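## Task

Find the yellow foam block on a shelf in one of the storage bays and move only it onto the desk. Every other object must stay on its shelf, table or counter. The robot must not tip over or be left leaning. The block must rest on the desk by itself, not be held there by the robot. At the end, open the gripper and move the robot away from it.

## Robot and tools

ROBOT. The robot is a Hello Robot Stretch 3 with one arm. It has a two-wheeled base (0.33 m long, 0.34 m wide), a lift that moves the arm up and down a mast, and an arm that telescopes out to the robot's right side. The base only drives straight and turns in place; it cannot move sideways. To shift the gripper along the robot's forward direction, drive the base. Turns pivot about a point 0.05 m behind the front edge. With the arm retracted and the wrist folded, a turn sweeps a 0.28 m radius; an unfolded, level gripper reaches past that circle. The base is fast (0.30 m/s, 1.9 rad/s) only when stowed: lift_m under 0.30, arm_m under 0.03 and wrist_yaw_rad over 2.54. Otherwise it is capped at 0.10 m/s and 0.63 rad/s.

FRAMES. Base frame: origin on the floor midway between the drive wheels, x forward, y left, z up. hand_pose is reported in it, at the point where closed fingertips meet. Odometry frame is the base frame at the start of the scene; heading is positive to the left, from -3.142 to 3.142.

execute_actions takes "actions", a list run in order. Each action may hold "robot", "steps" (1 to 450 control steps at 30 per second) and "until". "robot" is either one command, a list of up to 8 commands run one after another, or {"stop": true}. A command may hold:
- "base": exactly one of {"translate_m": d}, a relative drive of d metres from where the base stands when the command begins, forward positive, |d| at most 1; or {"rotate_rad": d}, a relative turn in place, counter-clockwise (left) positive, |d| at most 3.2.
- "joints": a single object of absolute targets for the one arm and head, by name, each a single number; unnamed joints keep their target. lift_m 0 to 1.1 m (arm height); arm_m 0 to 0.52 m (extension); wrist_yaw_rad -1.345 to 4.42 (0 along the arm, positive toward the front, 3.0 folded over the base); wrist_pitch_rad -1.57 to 0.451 (0 level, negative tips fingers down); wrist_roll_rad -2.911 to 2.911; gripper_m -0.089 to 0.179 (larger is wider; real fingertip gap is about 0.007 m less when nearly shut and 0.025 m less when wide); head_pan_rad -3.953 to 1.73 (0 forward, positive left, -1.57 looks along the arm); head_tilt_rad -1.53 to 0.419 (negative down).
- "contact_limits": {"arm_m": e}, motor effort percent 1 to 100 at which that arm motion halts; lower is gentler.
- in a list, {"pause_s": s} waits up to 15 s.
New commands override running ones immediately and discard the rest of an older list. Motions keep going between calls. A list moves to its next item only when the previous one finished "done" (or "off_target" for base or gripper). An invalid call is rejected whole. To wait for everything, use "steps": 450 with "until": {"robot": {"status": "ended"}}; other conditions compare fields like [">", 0.3] or a status word. "any" ends on the first motion finishing.

zoom_image: "camera" (head_camera, nav_camera or wrist_camera) and "region" [x0, y0, x1, y1] in pixels, origin top-left, at most 504 by 504. head and nav cameras follow head_pan_rad/head_tilt_rad; wrist_camera rides on the gripper.

finished_scene: "scene" number; ends that scene irreversibly. Only call it after all motion has stopped.

RESULTS. base_status shows progress as (moved of goal). joint_goals, joint_status (moving, done, off_target, contact_stop, time_out, stopped, not_commanded, torque_fault), measured_speeds, refusals, queue and queue_left. on_its_own appears when the robot altered a goal, a joint is slack or off, a motor strains at rest, or base_tilt drifts 3 degrees or more. lidar_m: 12 sectors of 30 degrees, first straight ahead, counter-clockwise, at 0.17 m height. wrist_depth_mm and head_depth_mm: 7x7 grids of depth. motor_effort in percent, with peak in brackets; readings carry fixed biases and noise. Lines starting "refused:" or "dropped:" explain failed goals; "replaced:" is informational.

GRIPPING. Close to a gripper_m below the object's width; release by opening at least 0.02 above where the fingers touched. Neither the reading nor "done" proves a grasp; check the cameras. Squeezing too hard triggers a guard that weakens grip.

SAFETY. Fold or unfold the wrist only with lift_m between 0.32 and 0.95, wrist_pitch_rad -0.4 and roll near 0; after folding the lift may go to 0.25. If wrist_yaw_rad is below -0.4 keep pitch at -0.5 or lower. Pushing into something rigid with the gripper above about 0.45 m can tip the robot; a second push after contact_stop is riskier. Never drive while the gripper is caught on or pressing a fixed object; if snagged, reverse the last move in small steps, free the gripper, and lower lift_m to about 0.2 if still tilted. A contact_stop leaves that joint slack until recommanded. Wrist servos overloaded for seconds shut off for 10 s (torque_fault); avoid it. Avoid drops, slams and knocking other items off. Objects may occasionally get nudged by outside forces.

Each tool is called after "Call:" as name(argument=value, ...), one argument or row to a line, values as JSON.

## Session

Call:
execute_actions(
  actions=[],
)

Scene clock: 0.00 s.
robot.base_odometry: x=+0.000 y=+0.000 heading=+0.000 (m, m, rad; robot's odometry frame)
robot.turned_by_wheels: +0.000 (rad since the last result)
robot.turned_by_imu: +0.000 (rad since the last result)
robot.base_tilt: forward=-0.4 right=+1.5 (deg)
robot.lidar_m: 1.10 1.12 0.80 0.74 0.75 0.84 0.83 1.03 1.02 2.19 1.80 1.21
robot.head_depth_mm: 1097 1097 1098 1100 1100 1100 1100 / 1053 1065 1059 1057 1066 1054 1094 / 1061 1059 1059 1062 1061 1062 1070 / 1054 1056 1056 1050 1057 1055 1055 / 1045 1044 1044 1044 1044 1048 1045 / 1032 1037 1041 1037 1036 1038 1036 / 1028 1028 1030 1031 1029 1028 1032
robot.base_status: not_commanded
robot.joint_positions: lift_m=+0.432 arm_m=+0.003 wrist_yaw_rad=+3.007 wrist_pitch_rad=-0.555 wrist_roll_rad=-0.020 gripper_m=+0.037 head_pan_rad=-0.019 head_tilt_rad=-0.022
robot.joint_goals: lift_m=+0.432 arm_m=+0.003 wrist_yaw_rad=+3.007 wrist_pitch_rad=-0.555 wrist_roll_rad=-0.020 gripper_m=+0.037 head_pan_rad=-0.019 head_tilt_rad=-0.022
robot.joint_status: lift_m=not_commanded arm_m=not_commanded wrist_yaw_rad=not_commanded wrist_pitch_rad=not_commanded wrist_roll_rad=not_commanded gripper_m=not_commanded head_pan_rad=not_commanded head_tilt_rad=not_commanded
robot.measured_speeds: translate_m=+0.000 rotate_rad=+0.000 lift_m=+0.000 arm_m=+0.000 wrist_yaw_rad=+0.000 wrist_pitch_rad=+0.000 wrist_roll_rad=+0.000 head_pan_rad=+0.000 head_tilt_rad=+0.000
robot: refusals=0 queue=idle queue_left=0
robot.motor_effort: left_wheel=+0 right_wheel=-1 lift_m=+18 arm_m=-1 wrist_yaw_rad=+0 wrist_pitch_rad=+7 wrist_roll_rad=+1 gripper_m=+0 head_pan_rad=-1 head_tilt_rad=+3 (%)
robot.hand_pose: x=+0.0063 y=+0.0556 z=+0.4149 quat_wxyz=(+0.238, +0.685, +0.150, +0.672) (m; robot's base frame)
robot.wrist_depth_mm: 630 - 700 726 761 807 855 / 679 713 761 797 854 903 943 / 756 776 846 878 938 - - / 798 833 845 857 851 845 858 / 706 711 - 712 720 710 703 / 603 611 - 594 627 607 609 / 537 550 - - 529 538 541
pictures: head_camera (sideways: a quarter turn clockwise sets it upright), nav_camera (sideways: a quarter turn counterclockwise sets it upright), wrist_camera
Images, in order (width x height): head_camera 896x504, nav_camera 672x504, wrist_camera 644x364.

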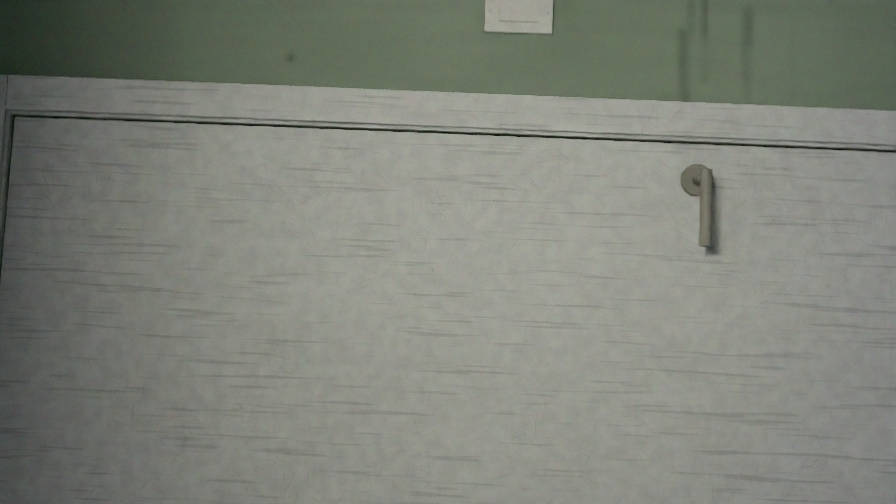

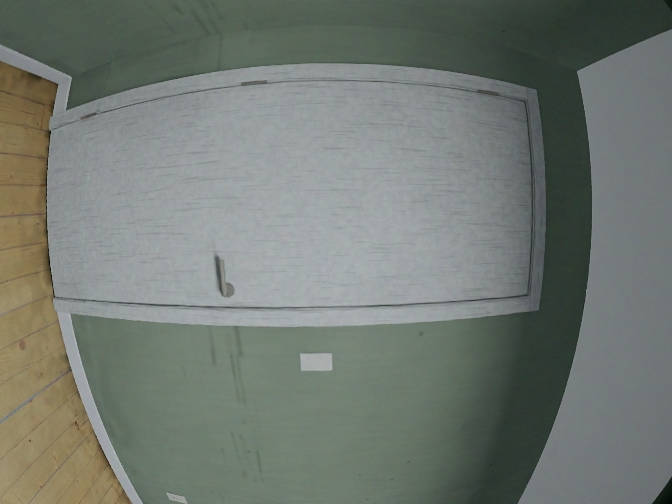

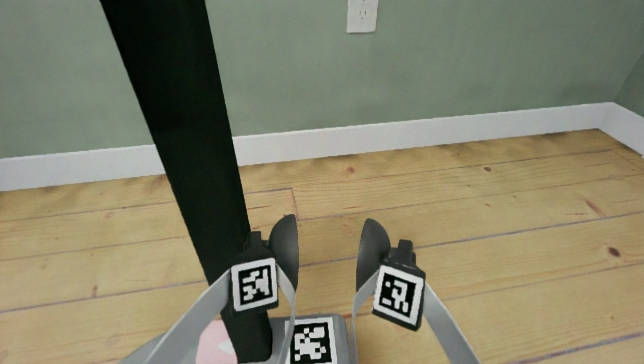

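Call:
execute_actions(
  actions=[
    {"robot":{"joints":{"head_pan_rad":-1.57,"head_tilt_rad":-0.5,"lift_m":0.25}},"steps":450,"until":{"robot":{"status":"ended"}}},
  ],
)

Scene clock: 5.97 s.
robot.base_odometry: x=+0.000 y=+0.000 heading=+0.000 (m, m, rad; robot's odometry frame)
robot.turned_by_wheels: +0.000 (rad since the last result)
robot.turned_by_imu: -0.001 (rad since the last result)
robot.base_tilt: forward=-0.4 right=+1.5 (deg)
robot.lidar_m: 1.10 1.12 0.80 0.74 0.75 0.84 0.83 1.03 1.02 2.19 1.79 1.21
robot.head_depth_mm: 3349 2148 2151 2288 2094 1645 1335 / 3477 3723 - 2745 2075 1627 1330 / 3464 3751 - 2870 2068 1618 1325 / 3443 3748 3728 2864 2061 1629 1326 / 3444 3625 3911 2840 2065 1606 1327 / 3418 3571 3883 2793 2059 1608 1325 / 3406 3238 3232 2544 2046 1603 1318
robot.base_status: not_commanded
robot.joint_positions: lift_m=+0.250 arm_m=+0.003 wrist_yaw_rad=+3.007 wrist_pitch_rad=-0.555 wrist_roll_rad=-0.020 gripper_m=+0.037 head_pan_rad=-1.563 head_tilt_rad=-0.494
robot.joint_goals: lift_m=+0.250 arm_m=+0.003 wrist_yaw_rad=+3.007 wrist_pitch_rad=-0.555 wrist_roll_rad=-0.020 gripper_m=+0.037 head_pan_rad=-1.570 head_tilt_rad=-0.500
robot.joint_status: lift_m=done arm_m=not_commanded wrist_yaw_rad=not_commanded wrist_pitch_rad=not_commanded wrist_roll_rad=not_commanded gripper_m=not_commanded head_pan_rad=done head_tilt_rad=done
robot.measured_speeds: translate_m=+0.000 rotate_rad=+0.000 lift_m=+0.000 arm_m=+0.000 wrist_yaw_rad=+0.000 wrist_pitch_rad=+0.000 wrist_roll_rad=+0.000 head_pan_rad=+0.000 head_tilt_rad=+0.000
robot: refusals=0 queue=done queue_left=0
robot.motor_effort: left_wheel=-1(1) right_wheel=-1(0) lift_m=+17(19) arm_m=-1(1) wrist_yaw_rad=+0(0) wrist_pitch_rad=+7(8) wrist_roll_rad=+0(1) gripper_m=+0(0) head_pan_rad=-4(47) head_tilt_rad=-2(26) (%)
robot.hand_pose: x=+0.0063 y=+0.0556 z=+0.2333 quat_wxyz=(+0.238, +0.685, +0.150, +0.672) (m; robot's base frame)
robot.wrist_depth_mm: 631 - 692 728 759 805 850 / 689 713 760 794 824 865 890 / 705 705 713 704 715 711 710 / 567 567 576 570 571 574 573 / 476 504 - 514 487 482 483 / - - - - 424 409 411 / - - - - 353 364 363
pictures: head_camera (sideways: a quarter turn clockwise sets it upright), nav_camera (sideways: a quarter turn counterclockwise sets it upright), wrist_camera
Images, in order (width x height): head_camera 896x504, nav_camera 672x504, wrist_camera 644x364.

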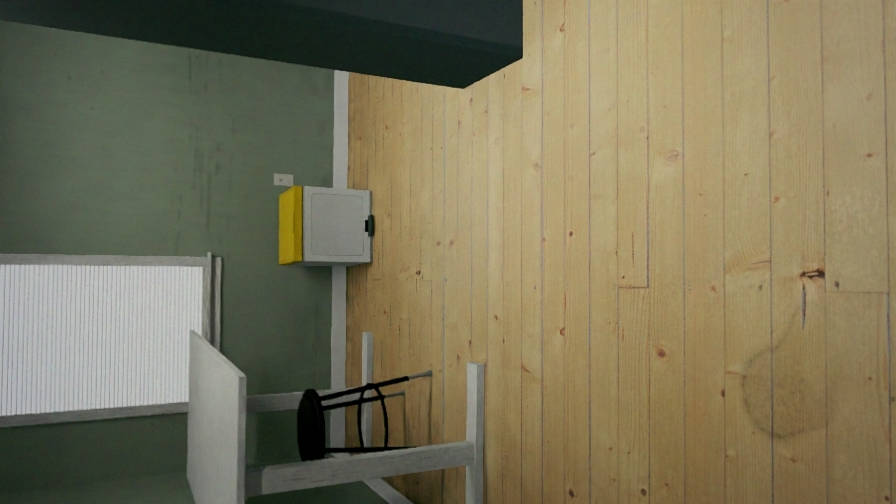

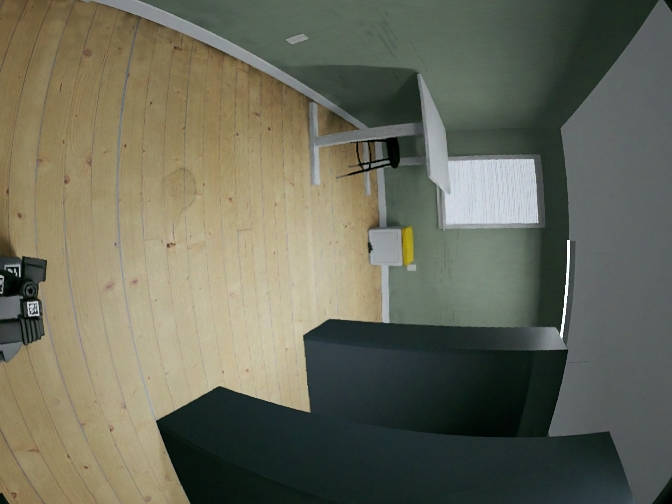

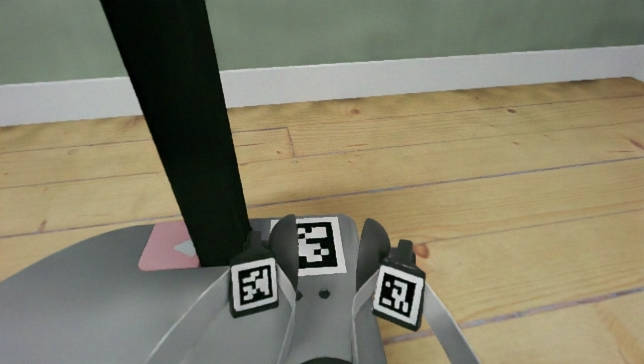

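Call:
execute_actions(
  actions=[
    {"robot":[{"base":{"rotate_rad":-1.57}},{"base":{"translate_m":0.8}},{"base":{"translate_m":0.75}}],"steps":450,"until":{"robot":{"status":"ended"}}},
  ],
)

Scene clock: 30.87 s.
robot.base_odometry: x=+0.001 y=-1.550 heading=-1.570 (m, m, rad; robot's odometry frame)
robot.turned_by_wheels: -1.570 (rad since the last result)
robot.turned_by_imu: -1.575 (rad since the last result)
robot.base_tilt: forward=-0.4 right=+1.5 (deg)
robot.lidar_m: 2.01 1.38 1.12 1.26 1.28 1.65 2.28 1.01 0.78 1.58 0.80 0.84
robot.head_depth_mm: 1297 1397 1488 1610 1401 1534 1293 / 2101 2218 2381 1911 1844 1621 1337 / 2125 2279 2514 2673 2069 1617 1328 / 2118 2295 2505 2683 2067 1613 1320 / 2113 2273 2509 2662 2051 1621 1326 / 2056 2244 2348 2380 1981 1615 1317 / 1491 1512 1520 1526 1546 1507 1319
robot.base_status: done (translate_m +0.7500 of +0.7500)
robot.joint_positions: lift_m=+0.250 arm_m=+0.003 wrist_yaw_rad=+3.007 wrist_pitch_rad=-0.555 wrist_roll_rad=-0.020 gripper_m=+0.037 head_pan_rad=-1.563 head_tilt_rad=-0.494
robot.joint_goals: lift_m=+0.250 arm_m=+0.003 wrist_yaw_rad=+3.007 wrist_pitch_rad=-0.555 wrist_roll_rad=-0.020 gripper_m=+0.037 head_pan_rad=-1.570 head_tilt_rad=-0.500
robot.joint_status: lift_m=done arm_m=not_commanded wrist_yaw_rad=not_commanded wrist_pitch_rad=not_commanded wrist_roll_rad=not_commanded gripper_m=not_commanded head_pan_rad=done head_tilt_rad=done
robot.measured_speeds: translate_m=+0.000 rotate_rad=+0.000 lift_m=+0.000 arm_m=+0.000 wrist_yaw_rad=+0.000 wrist_pitch_rad=+0.000 wrist_roll_rad=+0.000 head_pan_rad=+0.000 head_tilt_rad=+0.000
robot: refusals=0 queue=done queue_left=0
robot.motor_effort: left_wheel=+1(9) right_wheel=-3(8) lift_m=+17(17) arm_m=-1(1) wrist_yaw_rad=+0(0) wrist_pitch_rad=+8(7) wrist_roll_rad=+0(0) gripper_m=+0(0) head_pan_rad=-3(4) head_tilt_rad=-2(3) (%)
robot.hand_pose: x=+0.0063 y=+0.0555 z=+0.2332 quat_wxyz=(+0.238, +0.685, +0.150, +0.672) (m; robot's base frame)
robot.wrist_depth_mm: - - - - - - - / 938 923 931 942 938 923 955 / 712 707 711 708 714 711 708 / 568 563 565 569 573 574 576 / 477 505 - 511 488 482 483 / - - - - 424 415 411 / - - - - 352 360 362
pictures: head_camera (sideways: a quarter turn clockwise sets it upright), nav_camera (sideways: a quarter turn counterclockwise sets it upright), wrist_camera
Images, in order (width x height): head_camera 896x504, nav_camera 672x504, wrist_camera 644x364.

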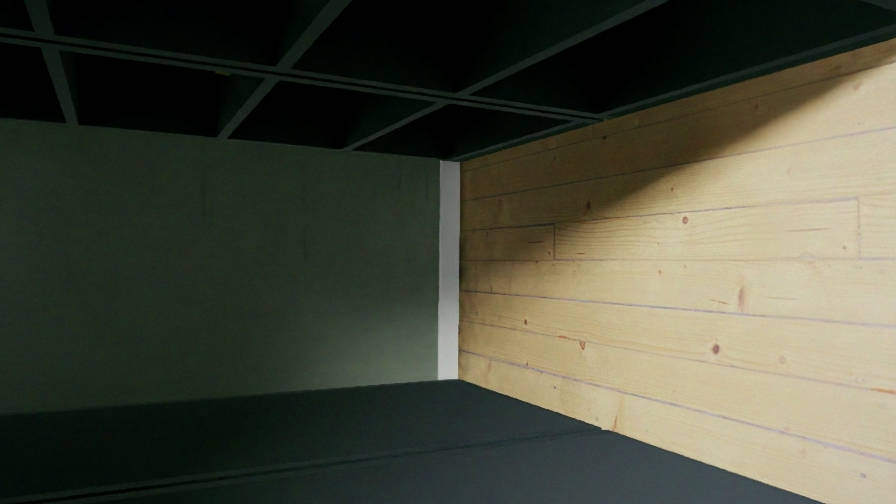

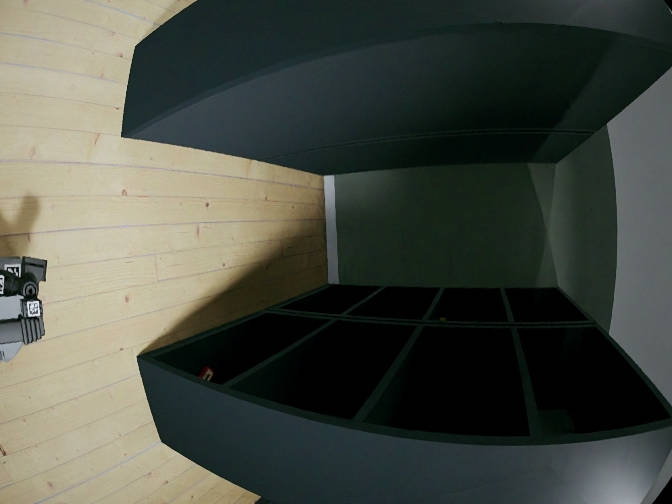

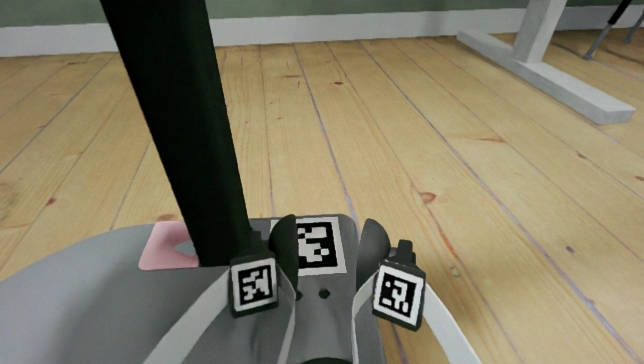

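Call:
execute_actions(
  actions=[
    {"robot":[{"base":{"translate_m":0.1}},{"base":{"rotate_rad":-1.57},"joints":{"head_pan_rad":-0.9}},{"base":{"translate_m":1.0}}],"steps":450,"until":{"robot":{"status":"ended"}}},
  ],
)

Scene clock: 49.97 s.
robot.base_odometry: x=-0.999 y=-1.652 heading=-3.140 (m, m, rad; robot's odometry frame)
robot.turned_by_wheels: -1.570 (rad since the last result)
robot.turned_by_imu: -1.574 (rad since the last result)
robot.base_tilt: forward=-0.4 right=+1.5 (deg)
robot.lidar_m: 1.50 0.70 0.49 0.46 0.46 1.97 2.26 2.31 0.56 0.91 0.79 0.69
robot.head_depth_mm: 777 832 885 691 519 961 789 / 826 889 943 689 564 956 785 / 773 852 933 683 1126 956 805 / 680 737 811 681 1003 954 1159 / 606 651 707 716 849 912 1064 / 555 602 656 731 831 978 1229 / 595 1338 990 1500 1207 1465 1295
robot.base_status: done (translate_m +1.0000 of +1.0000)
robot.joint_positions: lift_m=+0.250 arm_m=+0.003 wrist_yaw_rad=+3.007 wrist_pitch_rad=-0.556 wrist_roll_rad=-0.020 gripper_m=+0.037 head_pan_rad=-0.907 head_tilt_rad=-0.495
robot.joint_goals: lift_m=+0.250 arm_m=+0.003 wrist_yaw_rad=+3.007 wrist_pitch_rad=-0.556 wrist_roll_rad=-0.020 gripper_m=+0.037 head_pan_rad=-0.900 head_tilt_rad=-0.500
robot.joint_status: lift_m=done arm_m=not_commanded wrist_yaw_rad=not_commanded wrist_pitch_rad=not_commanded wrist_roll_rad=not_commanded gripper_m=not_commanded head_pan_rad=done head_tilt_rad=done
robot.measured_speeds: translate_m=+0.000 rotate_rad=+0.000 lift_m=+0.000 arm_m=+0.000 wrist_yaw_rad=+0.000 wrist_pitch_rad=+0.000 wrist_roll_rad=+0.000 head_pan_rad=+0.000 head_tilt_rad=+0.000
robot: refusals=0 queue=done queue_left=0
robot.motor_effort: left_wheel=+2(9) right_wheel=-3(7) lift_m=+17(16) arm_m=-1(1) wrist_yaw_rad=+0(0) wrist_pitch_rad=+7(7) wrist_roll_rad=+0(0) gripper_m=+0(0) head_pan_rad=+4(44) head_tilt_rad=-2(2) (%)
robot.hand_pose: x=+0.0063 y=+0.0555 z=+0.2332 quat_wxyz=(+0.238, +0.685, +0.150, +0.672) (m; robot's base frame)
robot.wrist_depth_mm: 411 - 444 462 479 500 527 / 445 460 490 512 531 560 590 / 518 517 544 568 594 636 654 / 556 548 569 573 570 574 575 / 479 515 - 514 489 481 485 / - - - - 423 409 410 / - - - - 353 360 362
pictures: head_camera (sideways: a quarter turn clockwise sets it upright), nav_camera (sideways: a quarter turn counterclockwise sets it upright), wrist_camera
Images, in order (width x height): head_camera 896x504, nav_camera 672x504, wrist_camera 644x364.

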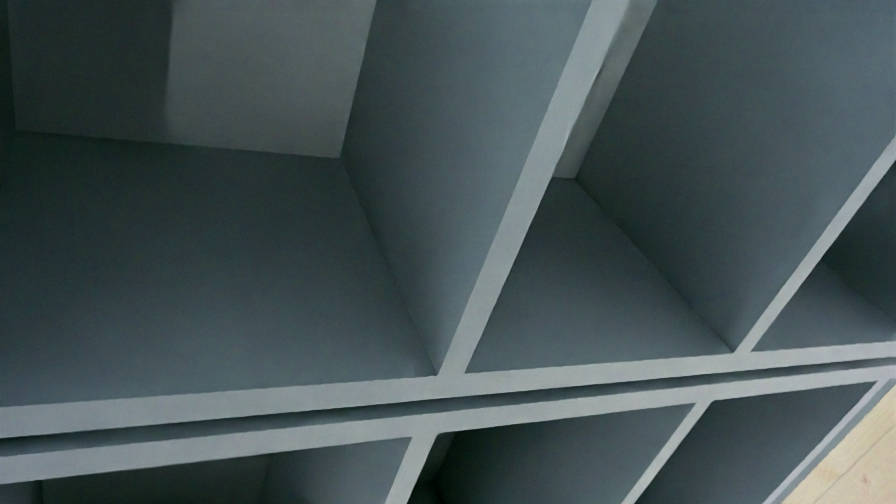

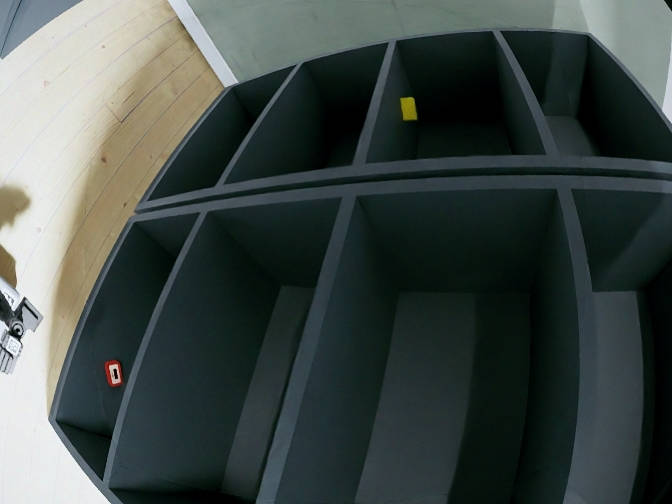

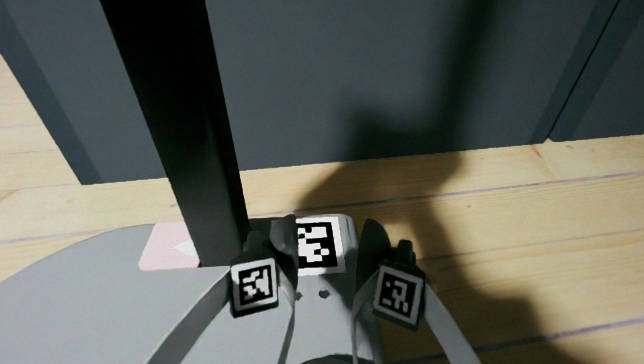

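Call:
execute_actions(
  actions=[
    {"robot":[{"base":{"translate_m":0.75},"joints":{"head_pan_rad":-1.4}},{"joints":{"lift_m":0.93,"wrist_pitch_rad":-0.4}},{"joints":{"wrist_yaw_rad":1.3}},{"joints":{"wrist_pitch_rad":0,"gripper_m":0.15}}],"steps":450,"until":{"robot":{"status":"ended"}}},
  ],
)

Scene clock: 76.47 s.
robot.base_odometry: x=-1.749 y=-1.653 heading=-3.140 (m, m, rad; robot's odometry frame)
robot.turned_by_wheels: +0.000 (rad since the last result)
robot.turned_by_imu: -0.003 (rad since the last result)
robot.base_tilt: forward=-0.5 right=+1.5 (deg)
robot.lidar_m: 0.76 0.78 0.55 0.51 0.52 0.68 2.69 1.14 0.43 0.42 0.87 0.81
robot.head_depth_mm: 673 721 769 656 496 562 - / 684 740 800 691 496 903 804 / 696 753 821 681 494 926 783 / 709 766 838 683 492 986 - / 719 782 852 679 491 998 - / 733 796 862 675 509 947 - / 744 812 872 671 508 919 798
robot.base_status: done (translate_m +0.7500 of +0.7500)
robot.joint_positions: lift_m=+0.930 arm_m=+0.003 wrist_yaw_rad=+1.302 wrist_pitch_rad=-0.023 wrist_roll_rad=-0.020 gripper_m=+0.150 head_pan_rad=-1.393 head_tilt_rad=-0.495
robot.joint_goals: lift_m=+0.930 arm_m=+0.003 wrist_yaw_rad=+1.300 wrist_pitch_rad=+0.000 wrist_roll_rad=-0.020 gripper_m=+0.150 head_pan_rad=-1.400 head_tilt_rad=-0.500
robot.joint_status: lift_m=done arm_m=not_commanded wrist_yaw_rad=done wrist_pitch_rad=done wrist_roll_rad=not_commanded gripper_m=done head_pan_rad=done head_tilt_rad=done
robot.measured_speeds: translate_m=+0.000 rotate_rad=+0.000 lift_m=+0.000 arm_m=+0.000 wrist_yaw_rad=+0.000 wrist_pitch_rad=+0.000 wrist_roll_rad=+0.000 head_pan_rad=+0.000 head_tilt_rad=+0.000
robot: refusals=0 queue=done queue_left=0
robot.motor_effort: left_wheel=+2(9) right_wheel=-3(7) lift_m=+21(22) arm_m=-1(1) wrist_yaw_rad=-2(2) wrist_pitch_rad=+14(13) wrist_roll_rad=+0(0) gripper_m=+0(83) head_pan_rad=-4(36) head_tilt_rad=-3(3) (%)
robot.hand_pose: x=+0.2251 y=-0.2155 z=+1.0385 quat_wxyz=(+0.573, +0.431, -0.551, +0.426) (m; robot's base frame)
robot.wrist_depth_mm: 543 584 627 647 684 735 590 / 557 588 645 664 699 744 589 / 567 602 654 686 731 769 594 / 575 624 674 711 713 682 575 / 599 628 687 724 413 385 396 / 604 - 707 742 771 - 253 / 613 674 741 776 821 816 197
pictures: head_camera (sideways: a quarter turn clockwise sets it upright), nav_camera (sideways: a quarter turn counterclockwise sets it upright), wrist_camera
Images, in order (width x height): head_camera 896x504, nav_camera 672x504, wrist_camera 644x364.

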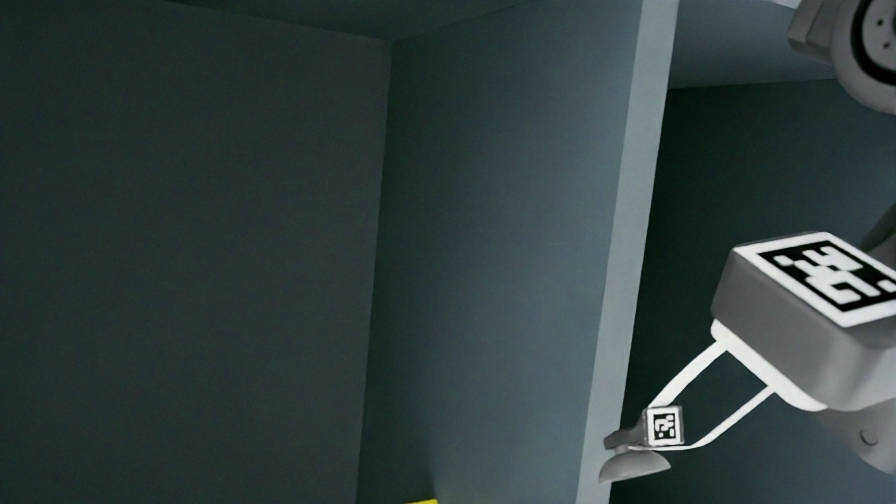

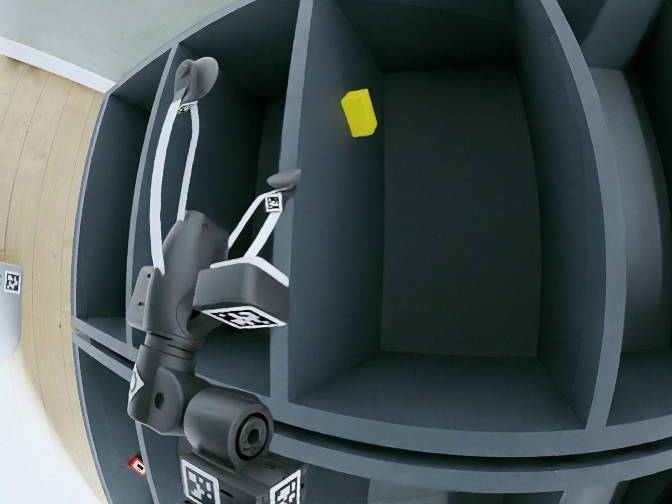

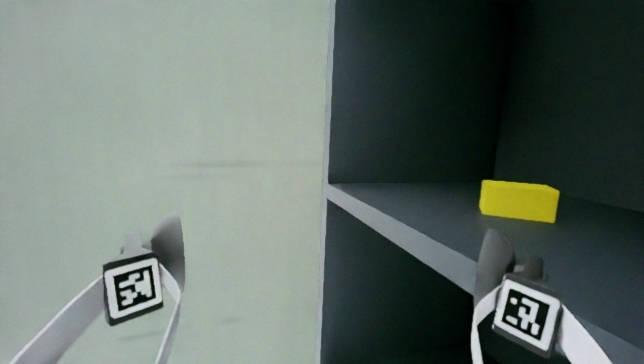

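Call:
execute_actions(
  actions=[
    {"robot":[{"joints":{"lift_m":0.97,"wrist_yaw_rad":0.0,"head_pan_rad":-1.57,"head_tilt_rad":-0.7}},{"base":{"translate_m":0.4},"joints":{"wrist_pitch_rad":-0.15}}],"steps":450,"until":{"robot":{"status":"ended"}}},
  ],
)

Scene clock: 85.93 s.
robot.base_odometry: x=-1.749 y=-1.653 heading=-3.139 (m, m, rad; robot's odometry frame)
robot.turned_by_wheels: +0.000 (rad since the last result)
robot.turned_by_imu: +0.000 (rad since the last result)
robot.base_tilt: forward=-0.4 right=+1.5 (deg)
robot.lidar_m: 0.76 0.78 0.54 0.51 0.52 0.67 2.68 1.14 0.43 0.42 0.87 0.81
robot.head_depth_mm: 396 394 402 459 - - - / 599 594 587 - - - - / 703 786 645 - - - - / 702 786 644 484 967 813 1102 / 704 786 673 483 976 816 1094 / 704 785 641 499 979 816 1103 / 705 788 640 499 975 815 1094
robot.base_status: done (translate_m +0.7500 of +0.7500)
robot.joint_positions: lift_m=+0.970 arm_m=+0.003 wrist_yaw_rad=+0.030 wrist_pitch_rad=-0.021 wrist_roll_rad=-0.020 gripper_m=+0.150 head_pan_rad=-1.563 head_tilt_rad=-0.691
robot.joint_goals: lift_m=+0.970 arm_m=+0.003 wrist_yaw_rad=+0.000 wrist_pitch_rad=+0.000 wrist_roll_rad=-0.020 gripper_m=+0.150 head_pan_rad=-1.570 head_tilt_rad=-0.700
robot.joint_status: lift_m=done arm_m=not_commanded wrist_yaw_rad=off_target wrist_pitch_rad=done wrist_roll_rad=not_commanded gripper_m=done head_pan_rad=done head_tilt_rad=done
robot.measured_speeds: translate_m=+0.000 rotate_rad=+0.000 lift_m=+0.000 arm_m=+0.000 wrist_yaw_rad=+0.000 wrist_pitch_rad=+0.000 wrist_roll_rad=+0.000 head_pan_rad=+0.000 head_tilt_rad=+0.000
robot: refusals=0 queue=dropped queue_left=0
robot.on_its_own: wrist_yaw_rad is at rest, and its effort (-18) is outside its rest range (-12 to +12)
robot.motor_effort: left_wheel=+4(5) right_wheel=-10(10) lift_m=+21(20) arm_m=-1(1) wrist_yaw_rad=-18(17) wrist_pitch_rad=+13(14) wrist_roll_rad=+0(0) gripper_m=+6(6) head_pan_rad=-4(21) head_tilt_rad=-5(21) (%)
robot.hand_pose: x=-0.0138 y=-0.4032 z=+1.0790 quat_wxyz=(+0.714, +0.018, -0.700, +0.003) (m; robot's base frame)
robot.wrist_depth_mm: 566 563 571 567 311 153 153 / 577 584 585 584 303 156 158 / 599 594 595 600 297 160 160 / 601 614 611 613 290 163 164 / 435 488 464 480 285 166 169 / 302 - 312 322 279 - 174 / 227 231 235 239 233 178 176
pictures: head_camera (sideways: a quarter turn clockwise sets it upright), nav_camera (sideways: a quarter turn counterclockwise sets it upright), wrist_camera
dropped: robot: command 0 of its queue: wrist_yaw_rad: off_target
Images, in order (width x height): head_camera 896x504, nav_camera 672x504, wrist_camera 644x364.

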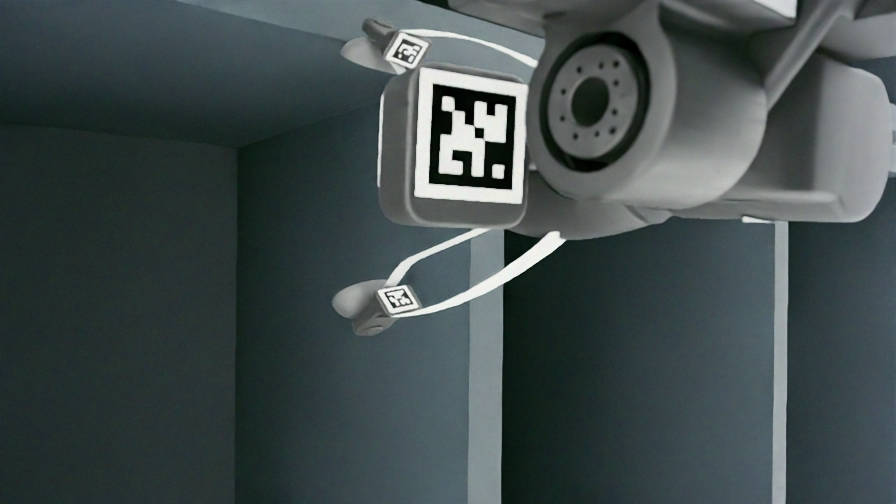

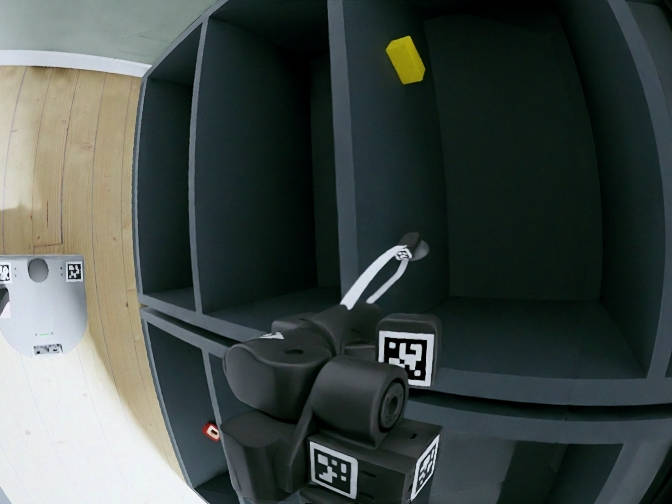

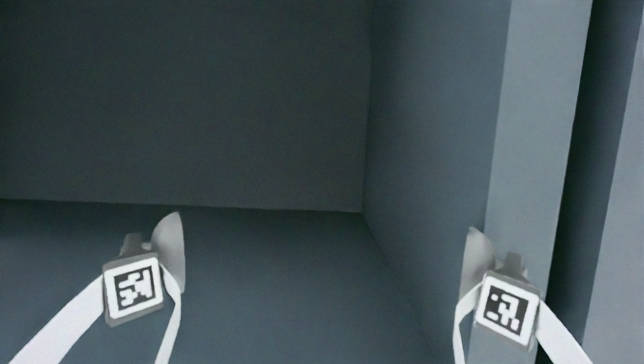

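Call:
execute_actions(
  actions=[
    {"robot":[{"base":{"translate_m":0.42},"joints":{"wrist_pitch_rad":-0.15,"wrist_yaw_rad":0}}],"steps":450,"until":{"robot":{"status":"ended"}}},
  ],
)

Scene clock: 95.37 s.
robot.base_odometry: x=-2.169 y=-1.654 heading=-3.140 (m, m, rad; robot's odometry frame)
robot.turned_by_wheels: +0.000 (rad since the last result)
robot.turned_by_imu: -0.002 (rad since the last result)
robot.base_tilt: forward=-0.5 right=+1.5 (deg)
robot.lidar_m: 0.35 0.35 0.46 0.54 0.56 0.72 3.10 0.66 0.72 0.83 0.48 0.37
robot.head_depth_mm: 675 754 649 524 - - - / 675 754 647 - - - - / 676 754 643 - - - - / 674 753 567 485 951 818 1054 / 675 757 644 483 949 812 1054 / 677 756 641 484 949 815 1055 / 676 755 641 482 889 796 845
robot.base_status: done (translate_m +0.4200 of +0.4200)
robot.joint_positions: lift_m=+0.970 arm_m=+0.003 wrist_yaw_rad=+0.002 wrist_pitch_rad=-0.165 wrist_roll_rad=-0.020 gripper_m=+0.150 head_pan_rad=-1.563 head_tilt_rad=-0.691
robot.joint_goals: lift_m=+0.970 arm_m=+0.003 wrist_yaw_rad=+0.000 wrist_pitch_rad=-0.150 wrist_roll_rad=-0.020 gripper_m=+0.150 head_pan_rad=-1.570 head_tilt_rad=-0.700
robot.joint_status: lift_m=done arm_m=not_commanded wrist_yaw_rad=done wrist_pitch_rad=done wrist_roll_rad=not_commanded gripper_m=done head_pan_rad=done head_tilt_rad=done
robot.measured_speeds: translate_m=+0.000 rotate_rad=+0.000 lift_m=+0.000 arm_m=+0.000 wrist_yaw_rad=+0.000 wrist_pitch_rad=+0.000 wrist_roll_rad=+0.000 head_pan_rad=+0.000 head_tilt_rad=+0.000
robot: refusals=0 queue=done queue_left=0
robot.motor_effort: left_wheel=+1(7) right_wheel=-2(12) lift_m=+20(21) arm_m=-1(1) wrist_yaw_rad=-1(20) wrist_pitch_rad=+9(13) wrist_roll_rad=+1(1) gripper_m=+0(6) head_pan_rad=-4(4) head_tilt_rad=-3(3) (%)
robot.hand_pose: x=-0.0211 y=-0.3965 z=+1.0429 quat_wxyz=(+0.712, +0.060, -0.697, -0.057) (m; robot's base frame)
robot.wrist_depth_mm: 410 514 516 525 524 533 521 / 411 534 545 538 551 553 544 / 412 555 567 572 575 579 546 / 390 440 346 427 485 498 500 / 289 314 299 307 315 324 327 / 220 - 225 229 233 - 240 / - 177 179 182 185 180 190
pictures: head_camera (sideways: a quarter turn clockwise sets it upright), nav_camera (sideways: a quarter turn counterclockwise sets it upright), wrist_camera
Images, in order (width x height): head_camera 896x504, nav_camera 672x504, wrist_camera 644x364.

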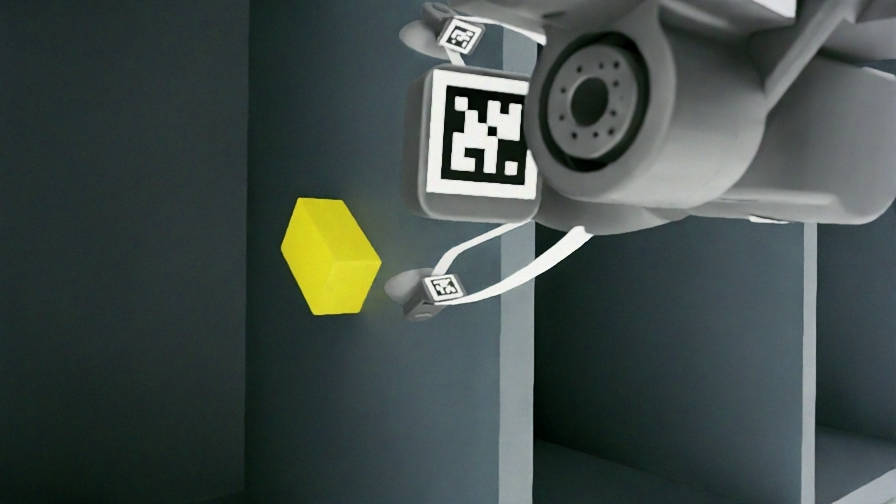

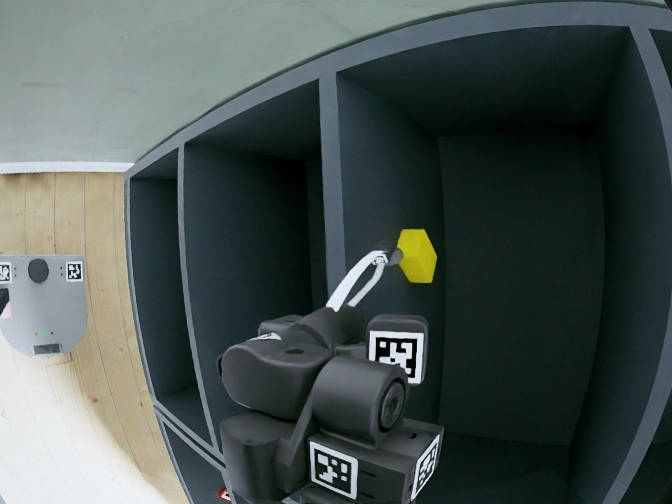

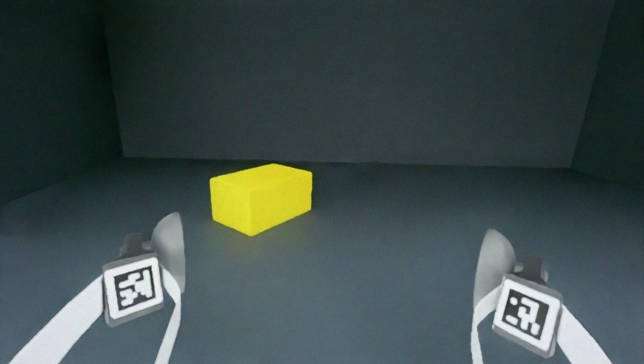

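Call:
execute_actions(
  actions=[
    {"robot":[{"base":{"translate_m":0.19},"joints":{"lift_m":1.06,"arm_m":0.2,"wrist_pitch_rad":-0.5,"wrist_yaw_rad":-0.55,"gripper_m":0.17}}],"steps":450,"until":{"robot":{"status":"ended"}}},
  ],
)

Scene clock: 109.10 s.
robot.base_odometry: x=-2.359 y=-1.654 heading=-3.140 (m, m, rad; robot's odometry frame)
robot.turned_by_wheels: +0.000 (rad since the last result)
robot.turned_by_imu: -0.001 (rad since the last result)
robot.base_tilt: forward=-0.4 right=+1.5 (deg)
robot.lidar_m: 0.16 0.16 0.21 0.48 0.57 0.73 1.70 0.82 0.86 0.59 0.24 0.17
robot.head_depth_mm: - - 535 486 934 817 1057 / - - - 486 927 817 1060 / 654 714 588 485 926 816 1059 / 664 740 642 485 925 817 1056 / 661 730 640 483 814 797 802 / 463 468 473 450 481 600 679 / 312 313 346 392 446 478 481
robot.base_status: done (translate_m +0.1900 of +0.1900)
robot.joint_positions: lift_m=+1.060 arm_m=+0.200 wrist_yaw_rad=-0.549 wrist_pitch_rad=-0.512 wrist_roll_rad=-0.016 gripper_m=+0.170 head_pan_rad=-1.563 head_tilt_rad=-0.692
robot.joint_goals: lift_m=+1.060 arm_m=+0.200 wrist_yaw_rad=-0.550 wrist_pitch_rad=-0.500 wrist_roll_rad=-0.016 gripper_m=+0.170 head_pan_rad=-1.570 head_tilt_rad=-0.700
robot.joint_status: lift_m=done arm_m=done wrist_yaw_rad=done wrist_pitch_rad=done wrist_roll_rad=not_commanded gripper_m=done head_pan_rad=done head_tilt_rad=done
robot.measured_speeds: translate_m=+0.000 rotate_rad=+0.000 lift_m=+0.000 arm_m=+0.000 wrist_yaw_rad=+0.000 wrist_pitch_rad=+0.000 wrist_roll_rad=+0.000 head_pan_rad=+0.000 head_tilt_rad=+0.000
robot: refusals=0 queue=done queue_left=0
robot.motor_effort: left_wheel=+1(8) right_wheel=-3(7) lift_m=+21(21) arm_m=+3(6) wrist_yaw_rad=-1(14) wrist_pitch_rad=+7(18) wrist_roll_rad=-1(7) gripper_m=+0(75) head_pan_rad=-3(4) head_tilt_rad=-3(4) (%)
robot.hand_pose: x=-0.1319 y=-0.5251 z=+1.0521 quat_wxyz=(+0.616, -0.010, -0.702, -0.358) (m; robot's base frame)
robot.wrist_depth_mm: 284 313 358 422 510 558 465 / 301 335 389 460 519 551 480 / 324 360 395 403 404 407 409 / 313 314 315 316 317 320 321 / 259 268 251 207 260 263 264 / 227 221 209 182 222 222 224 / 187 192 192 193 193 191 197
pictures: head_camera (sideways: a quarter turn clockwise sets it upright), nav_camera (sideways: a quarter turn counterclockwise sets it upright), wrist_camera
Images, in order (width x height): head_camera 896x504, nav_camera 672x504, wrist_camera 644x364.

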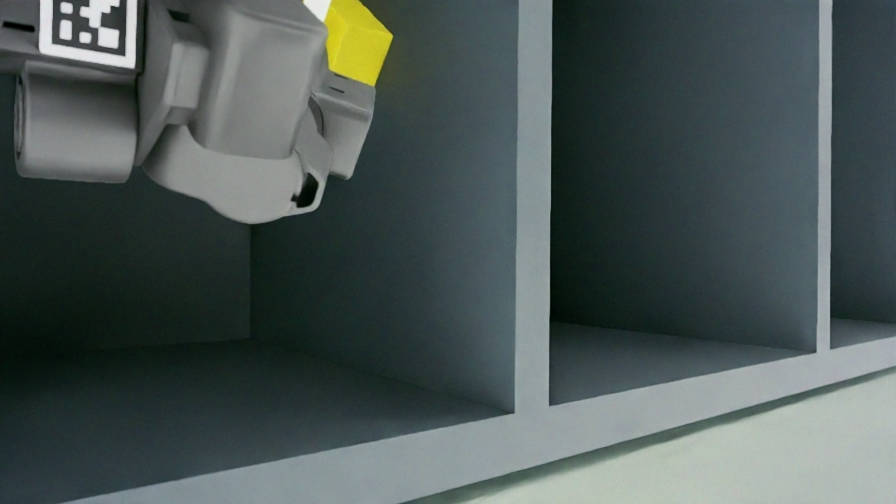

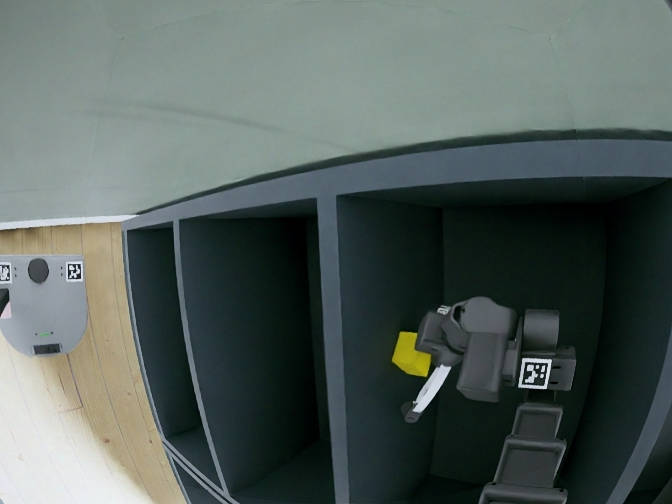

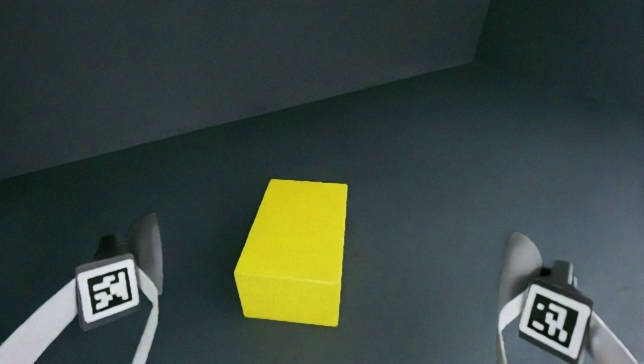

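Call:
execute_actions(
  actions=[
    {"robot":{"joints":{"lift_m":1.012,"arm_m":0.228}},"steps":450,"until":{"robot":{"status":"ended"}}},
  ],
)

Scene clock: 123.23 s.
robot.base_odometry: x=-2.359 y=-1.654 heading=-3.140 (m, m, rad; robot's odometry frame)
robot.turned_by_wheels: +0.000 (rad since the last result)
robot.turned_by_imu: -0.001 (rad since the last result)
robot.base_tilt: forward=-0.5 right=+1.5 (deg)
robot.lidar_m: 0.16 0.16 0.21 0.48 0.57 0.74 1.70 0.82 0.86 0.59 0.24 0.17
robot.head_depth_mm: 650 - - 486 931 819 1061 / 652 - - 469 926 820 1058 / 660 740 - 484 927 816 1056 / 662 742 641 484 923 814 1058 / 661 729 641 483 818 795 803 / 463 469 472 451 482 600 679 / 312 313 346 392 446 478 481
robot.base_status: done (translate_m +0.1900 of +0.1900)
robot.joint_positions: lift_m=+1.012 arm_m=+0.228 wrist_yaw_rad=-0.549 wrist_pitch_rad=-0.512 wrist_roll_rad=-0.016 gripper_m=+0.170 head_pan_rad=-1.563 head_tilt_rad=-0.692
robot.joint_goals: lift_m=+1.012 arm_m=+0.228 wrist_yaw_rad=-0.550 wrist_pitch_rad=-0.500 wrist_roll_rad=-0.016 gripper_m=+0.170 head_pan_rad=-1.570 head_tilt_rad=-0.700
robot.joint_status: lift_m=done arm_m=done wrist_yaw_rad=done wrist_pitch_rad=done wrist_roll_rad=not_commanded gripper_m=done head_pan_rad=done head_tilt_rad=done
robot.measured_speeds: translate_m=+0.000 rotate_rad=+0.000 lift_m=+0.000 arm_m=+0.000 wrist_yaw_rad=+0.000 wrist_pitch_rad=+0.000 wrist_roll_rad=+0.000 head_pan_rad=+0.000 head_tilt_rad=+0.000
robot: refusals=0 queue=done queue_left=0
robot.motor_effort: left_wheel=+1(1) right_wheel=-3(3) lift_m=+16(20) arm_m=+3(3) wrist_yaw_rad=+0(0) wrist_pitch_rad=+7(7) wrist_roll_rad=-1(1) gripper_m=+0(0) head_pan_rad=-4(4) head_tilt_rad=-4(3) (%)
robot.hand_pose: x=-0.1319 y=-0.5530 z=+1.0043 quat_wxyz=(+0.616, -0.010, -0.702, -0.358) (m; robot's base frame)
robot.wrist_depth_mm: 264 290 336 391 469 545 464 / 278 312 358 396 419 424 427 / 285 300 303 303 306 308 309 / 237 237 238 165 239 240 241 / 195 202 189 136 197 198 198 / 171 166 157 136 168 168 169 / 140 144 145 145 145 144 148
pictures: head_camera (sideways: a quarter turn clockwise sets it upright), nav_camera (sideways: a quarter turn counterclockwise sets it upright), wrist_camera
Images, in order (width x height): head_camera 896x504, nav_camera 672x504, wrist_camera 644x364.

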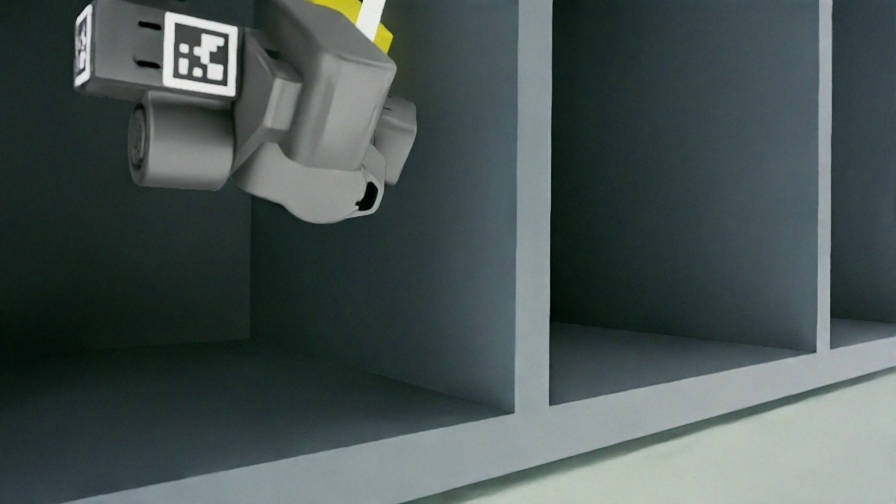

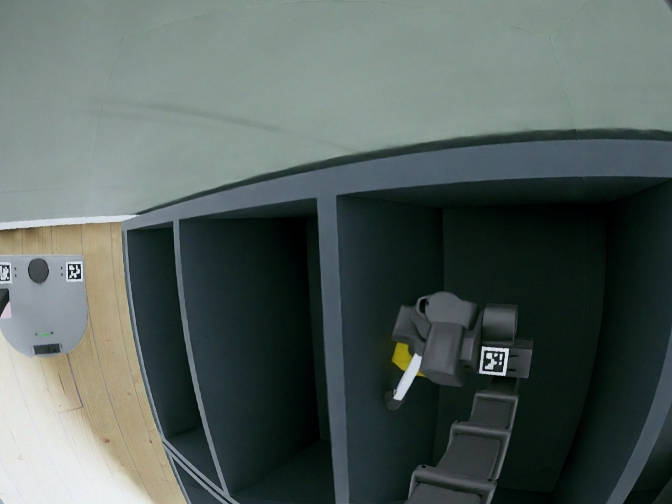

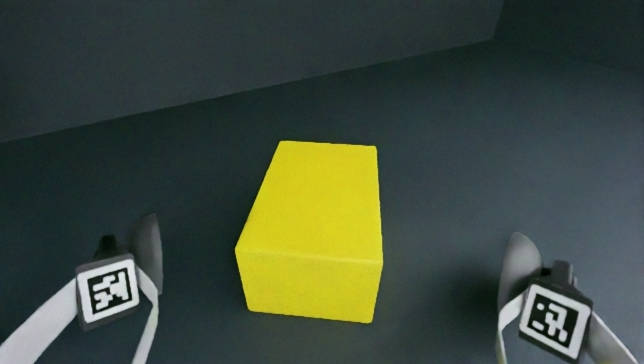

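Call:
execute_actions(
  actions=[
    {"robot":[{"joints":{"lift_m":1.004,"arm_m":0.24}},{"joints":{"gripper_m":0.015}},{"joints":{"lift_m":1.04}}],"steps":450,"until":{"robot":{"status":"ended"}}},
  ],
)

Scene clock: 133.10 s.
robot.base_odometry: x=-2.359 y=-1.654 heading=-3.140 (m, m, rad; robot's odometry frame)
robot.turned_by_wheels: +0.000 (rad since the last result)
robot.turned_by_imu: -0.001 (rad since the last result)
robot.base_tilt: forward=-0.5 right=+1.5 (deg)
robot.lidar_m: 0.16 0.16 0.21 0.48 0.57 0.74 1.70 0.81 0.86 0.59 0.24 0.17
robot.head_depth_mm: - - 532 485 928 820 1060 / 643 - - 485 924 817 1059 / 650 728 589 484 925 819 1058 / 663 742 643 484 926 817 1051 / 662 730 643 484 813 798 802 / 462 469 473 451 482 598 678 / 311 314 347 393 447 478 479
robot.base_status: done (translate_m +0.1900 of +0.1900)
robot.joint_positions: lift_m=+1.040 arm_m=+0.240 wrist_yaw_rad=-0.552 wrist_pitch_rad=-0.514 wrist_roll_rad=-0.017 gripper_m=+0.019 head_pan_rad=-1.563 head_tilt_rad=-0.692
robot.joint_goals: lift_m=+1.040 arm_m=+0.240 wrist_yaw_rad=-0.550 wrist_pitch_rad=-0.500 wrist_roll_rad=-0.017 gripper_m=+0.018 head_pan_rad=-1.570 head_tilt_rad=-0.700
robot.joint_status: lift_m=done arm_m=done wrist_yaw_rad=done wrist_pitch_rad=done wrist_roll_rad=not_commanded gripper_m=done head_pan_rad=done head_tilt_rad=done
robot.measured_speeds: translate_m=+0.000 rotate_rad=+0.000 lift_m=+0.000 arm_m=+0.000 wrist_yaw_rad=+0.000 wrist_pitch_rad=+0.000 wrist_roll_rad=+0.000 head_pan_rad=+0.000 head_tilt_rad=+0.000
robot: refusals=0 queue=done queue_left=0
robot.motor_effort: left_wheel=+1(1) right_wheel=-2(3) lift_m=+21(20) arm_m=+2(7) wrist_yaw_rad=+1(3) wrist_pitch_rad=+9(22) wrist_roll_rad=+0(1) gripper_m=-21(94) head_pan_rad=-4(4) head_tilt_rad=-3(3) (%)
robot.hand_pose: x=-0.1323 y=-0.5645 z=+1.0315 quat_wxyz=(+0.615, -0.010, -0.701, -0.360) (m; robot's base frame)
robot.wrist_depth_mm: 254 283 324 378 456 534 461 / 271 303 350 417 466 499 470 / 290 321 356 359 361 366 366 / 278 280 283 174 283 286 286 / 230 232 232 140 230 234 236 / 196 197 126 124 122 200 200 / 171 171 168 139 169 173 174
pictures: head_camera (sideways: a quarter turn clockwise sets it upright), nav_camera (sideways: a quarter turn counterclockwise sets it upright), wrist_camera
Images, in order (width x height): head_camera 896x504, nav_camera 672x504, wrist_camera 644x364.

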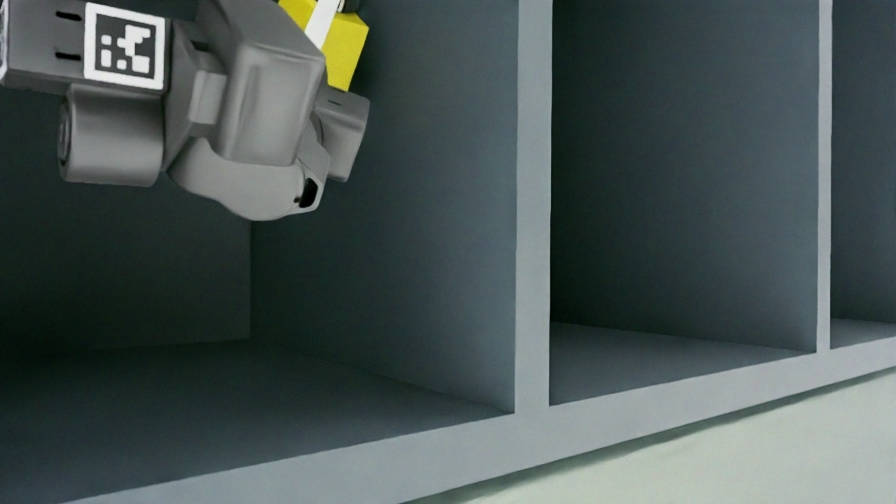

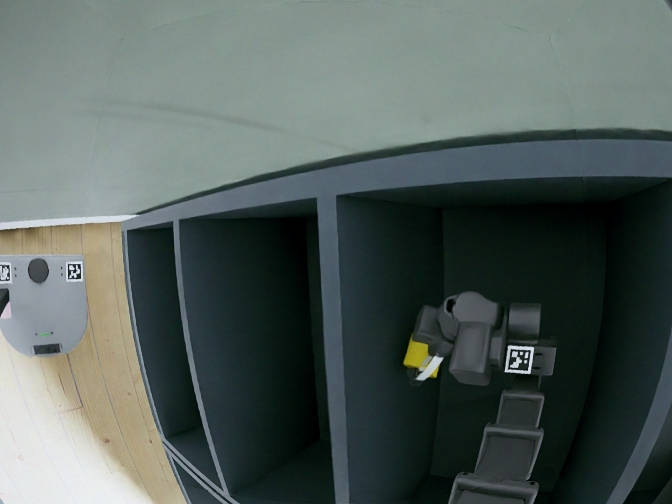

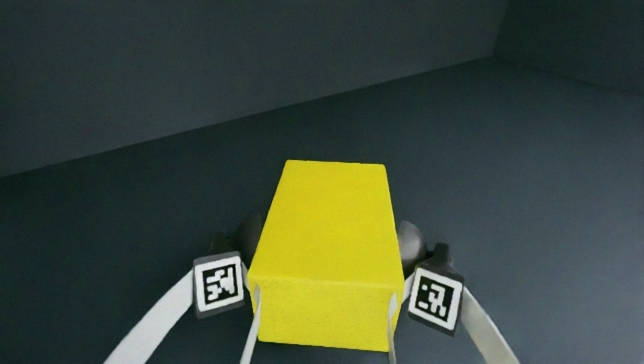

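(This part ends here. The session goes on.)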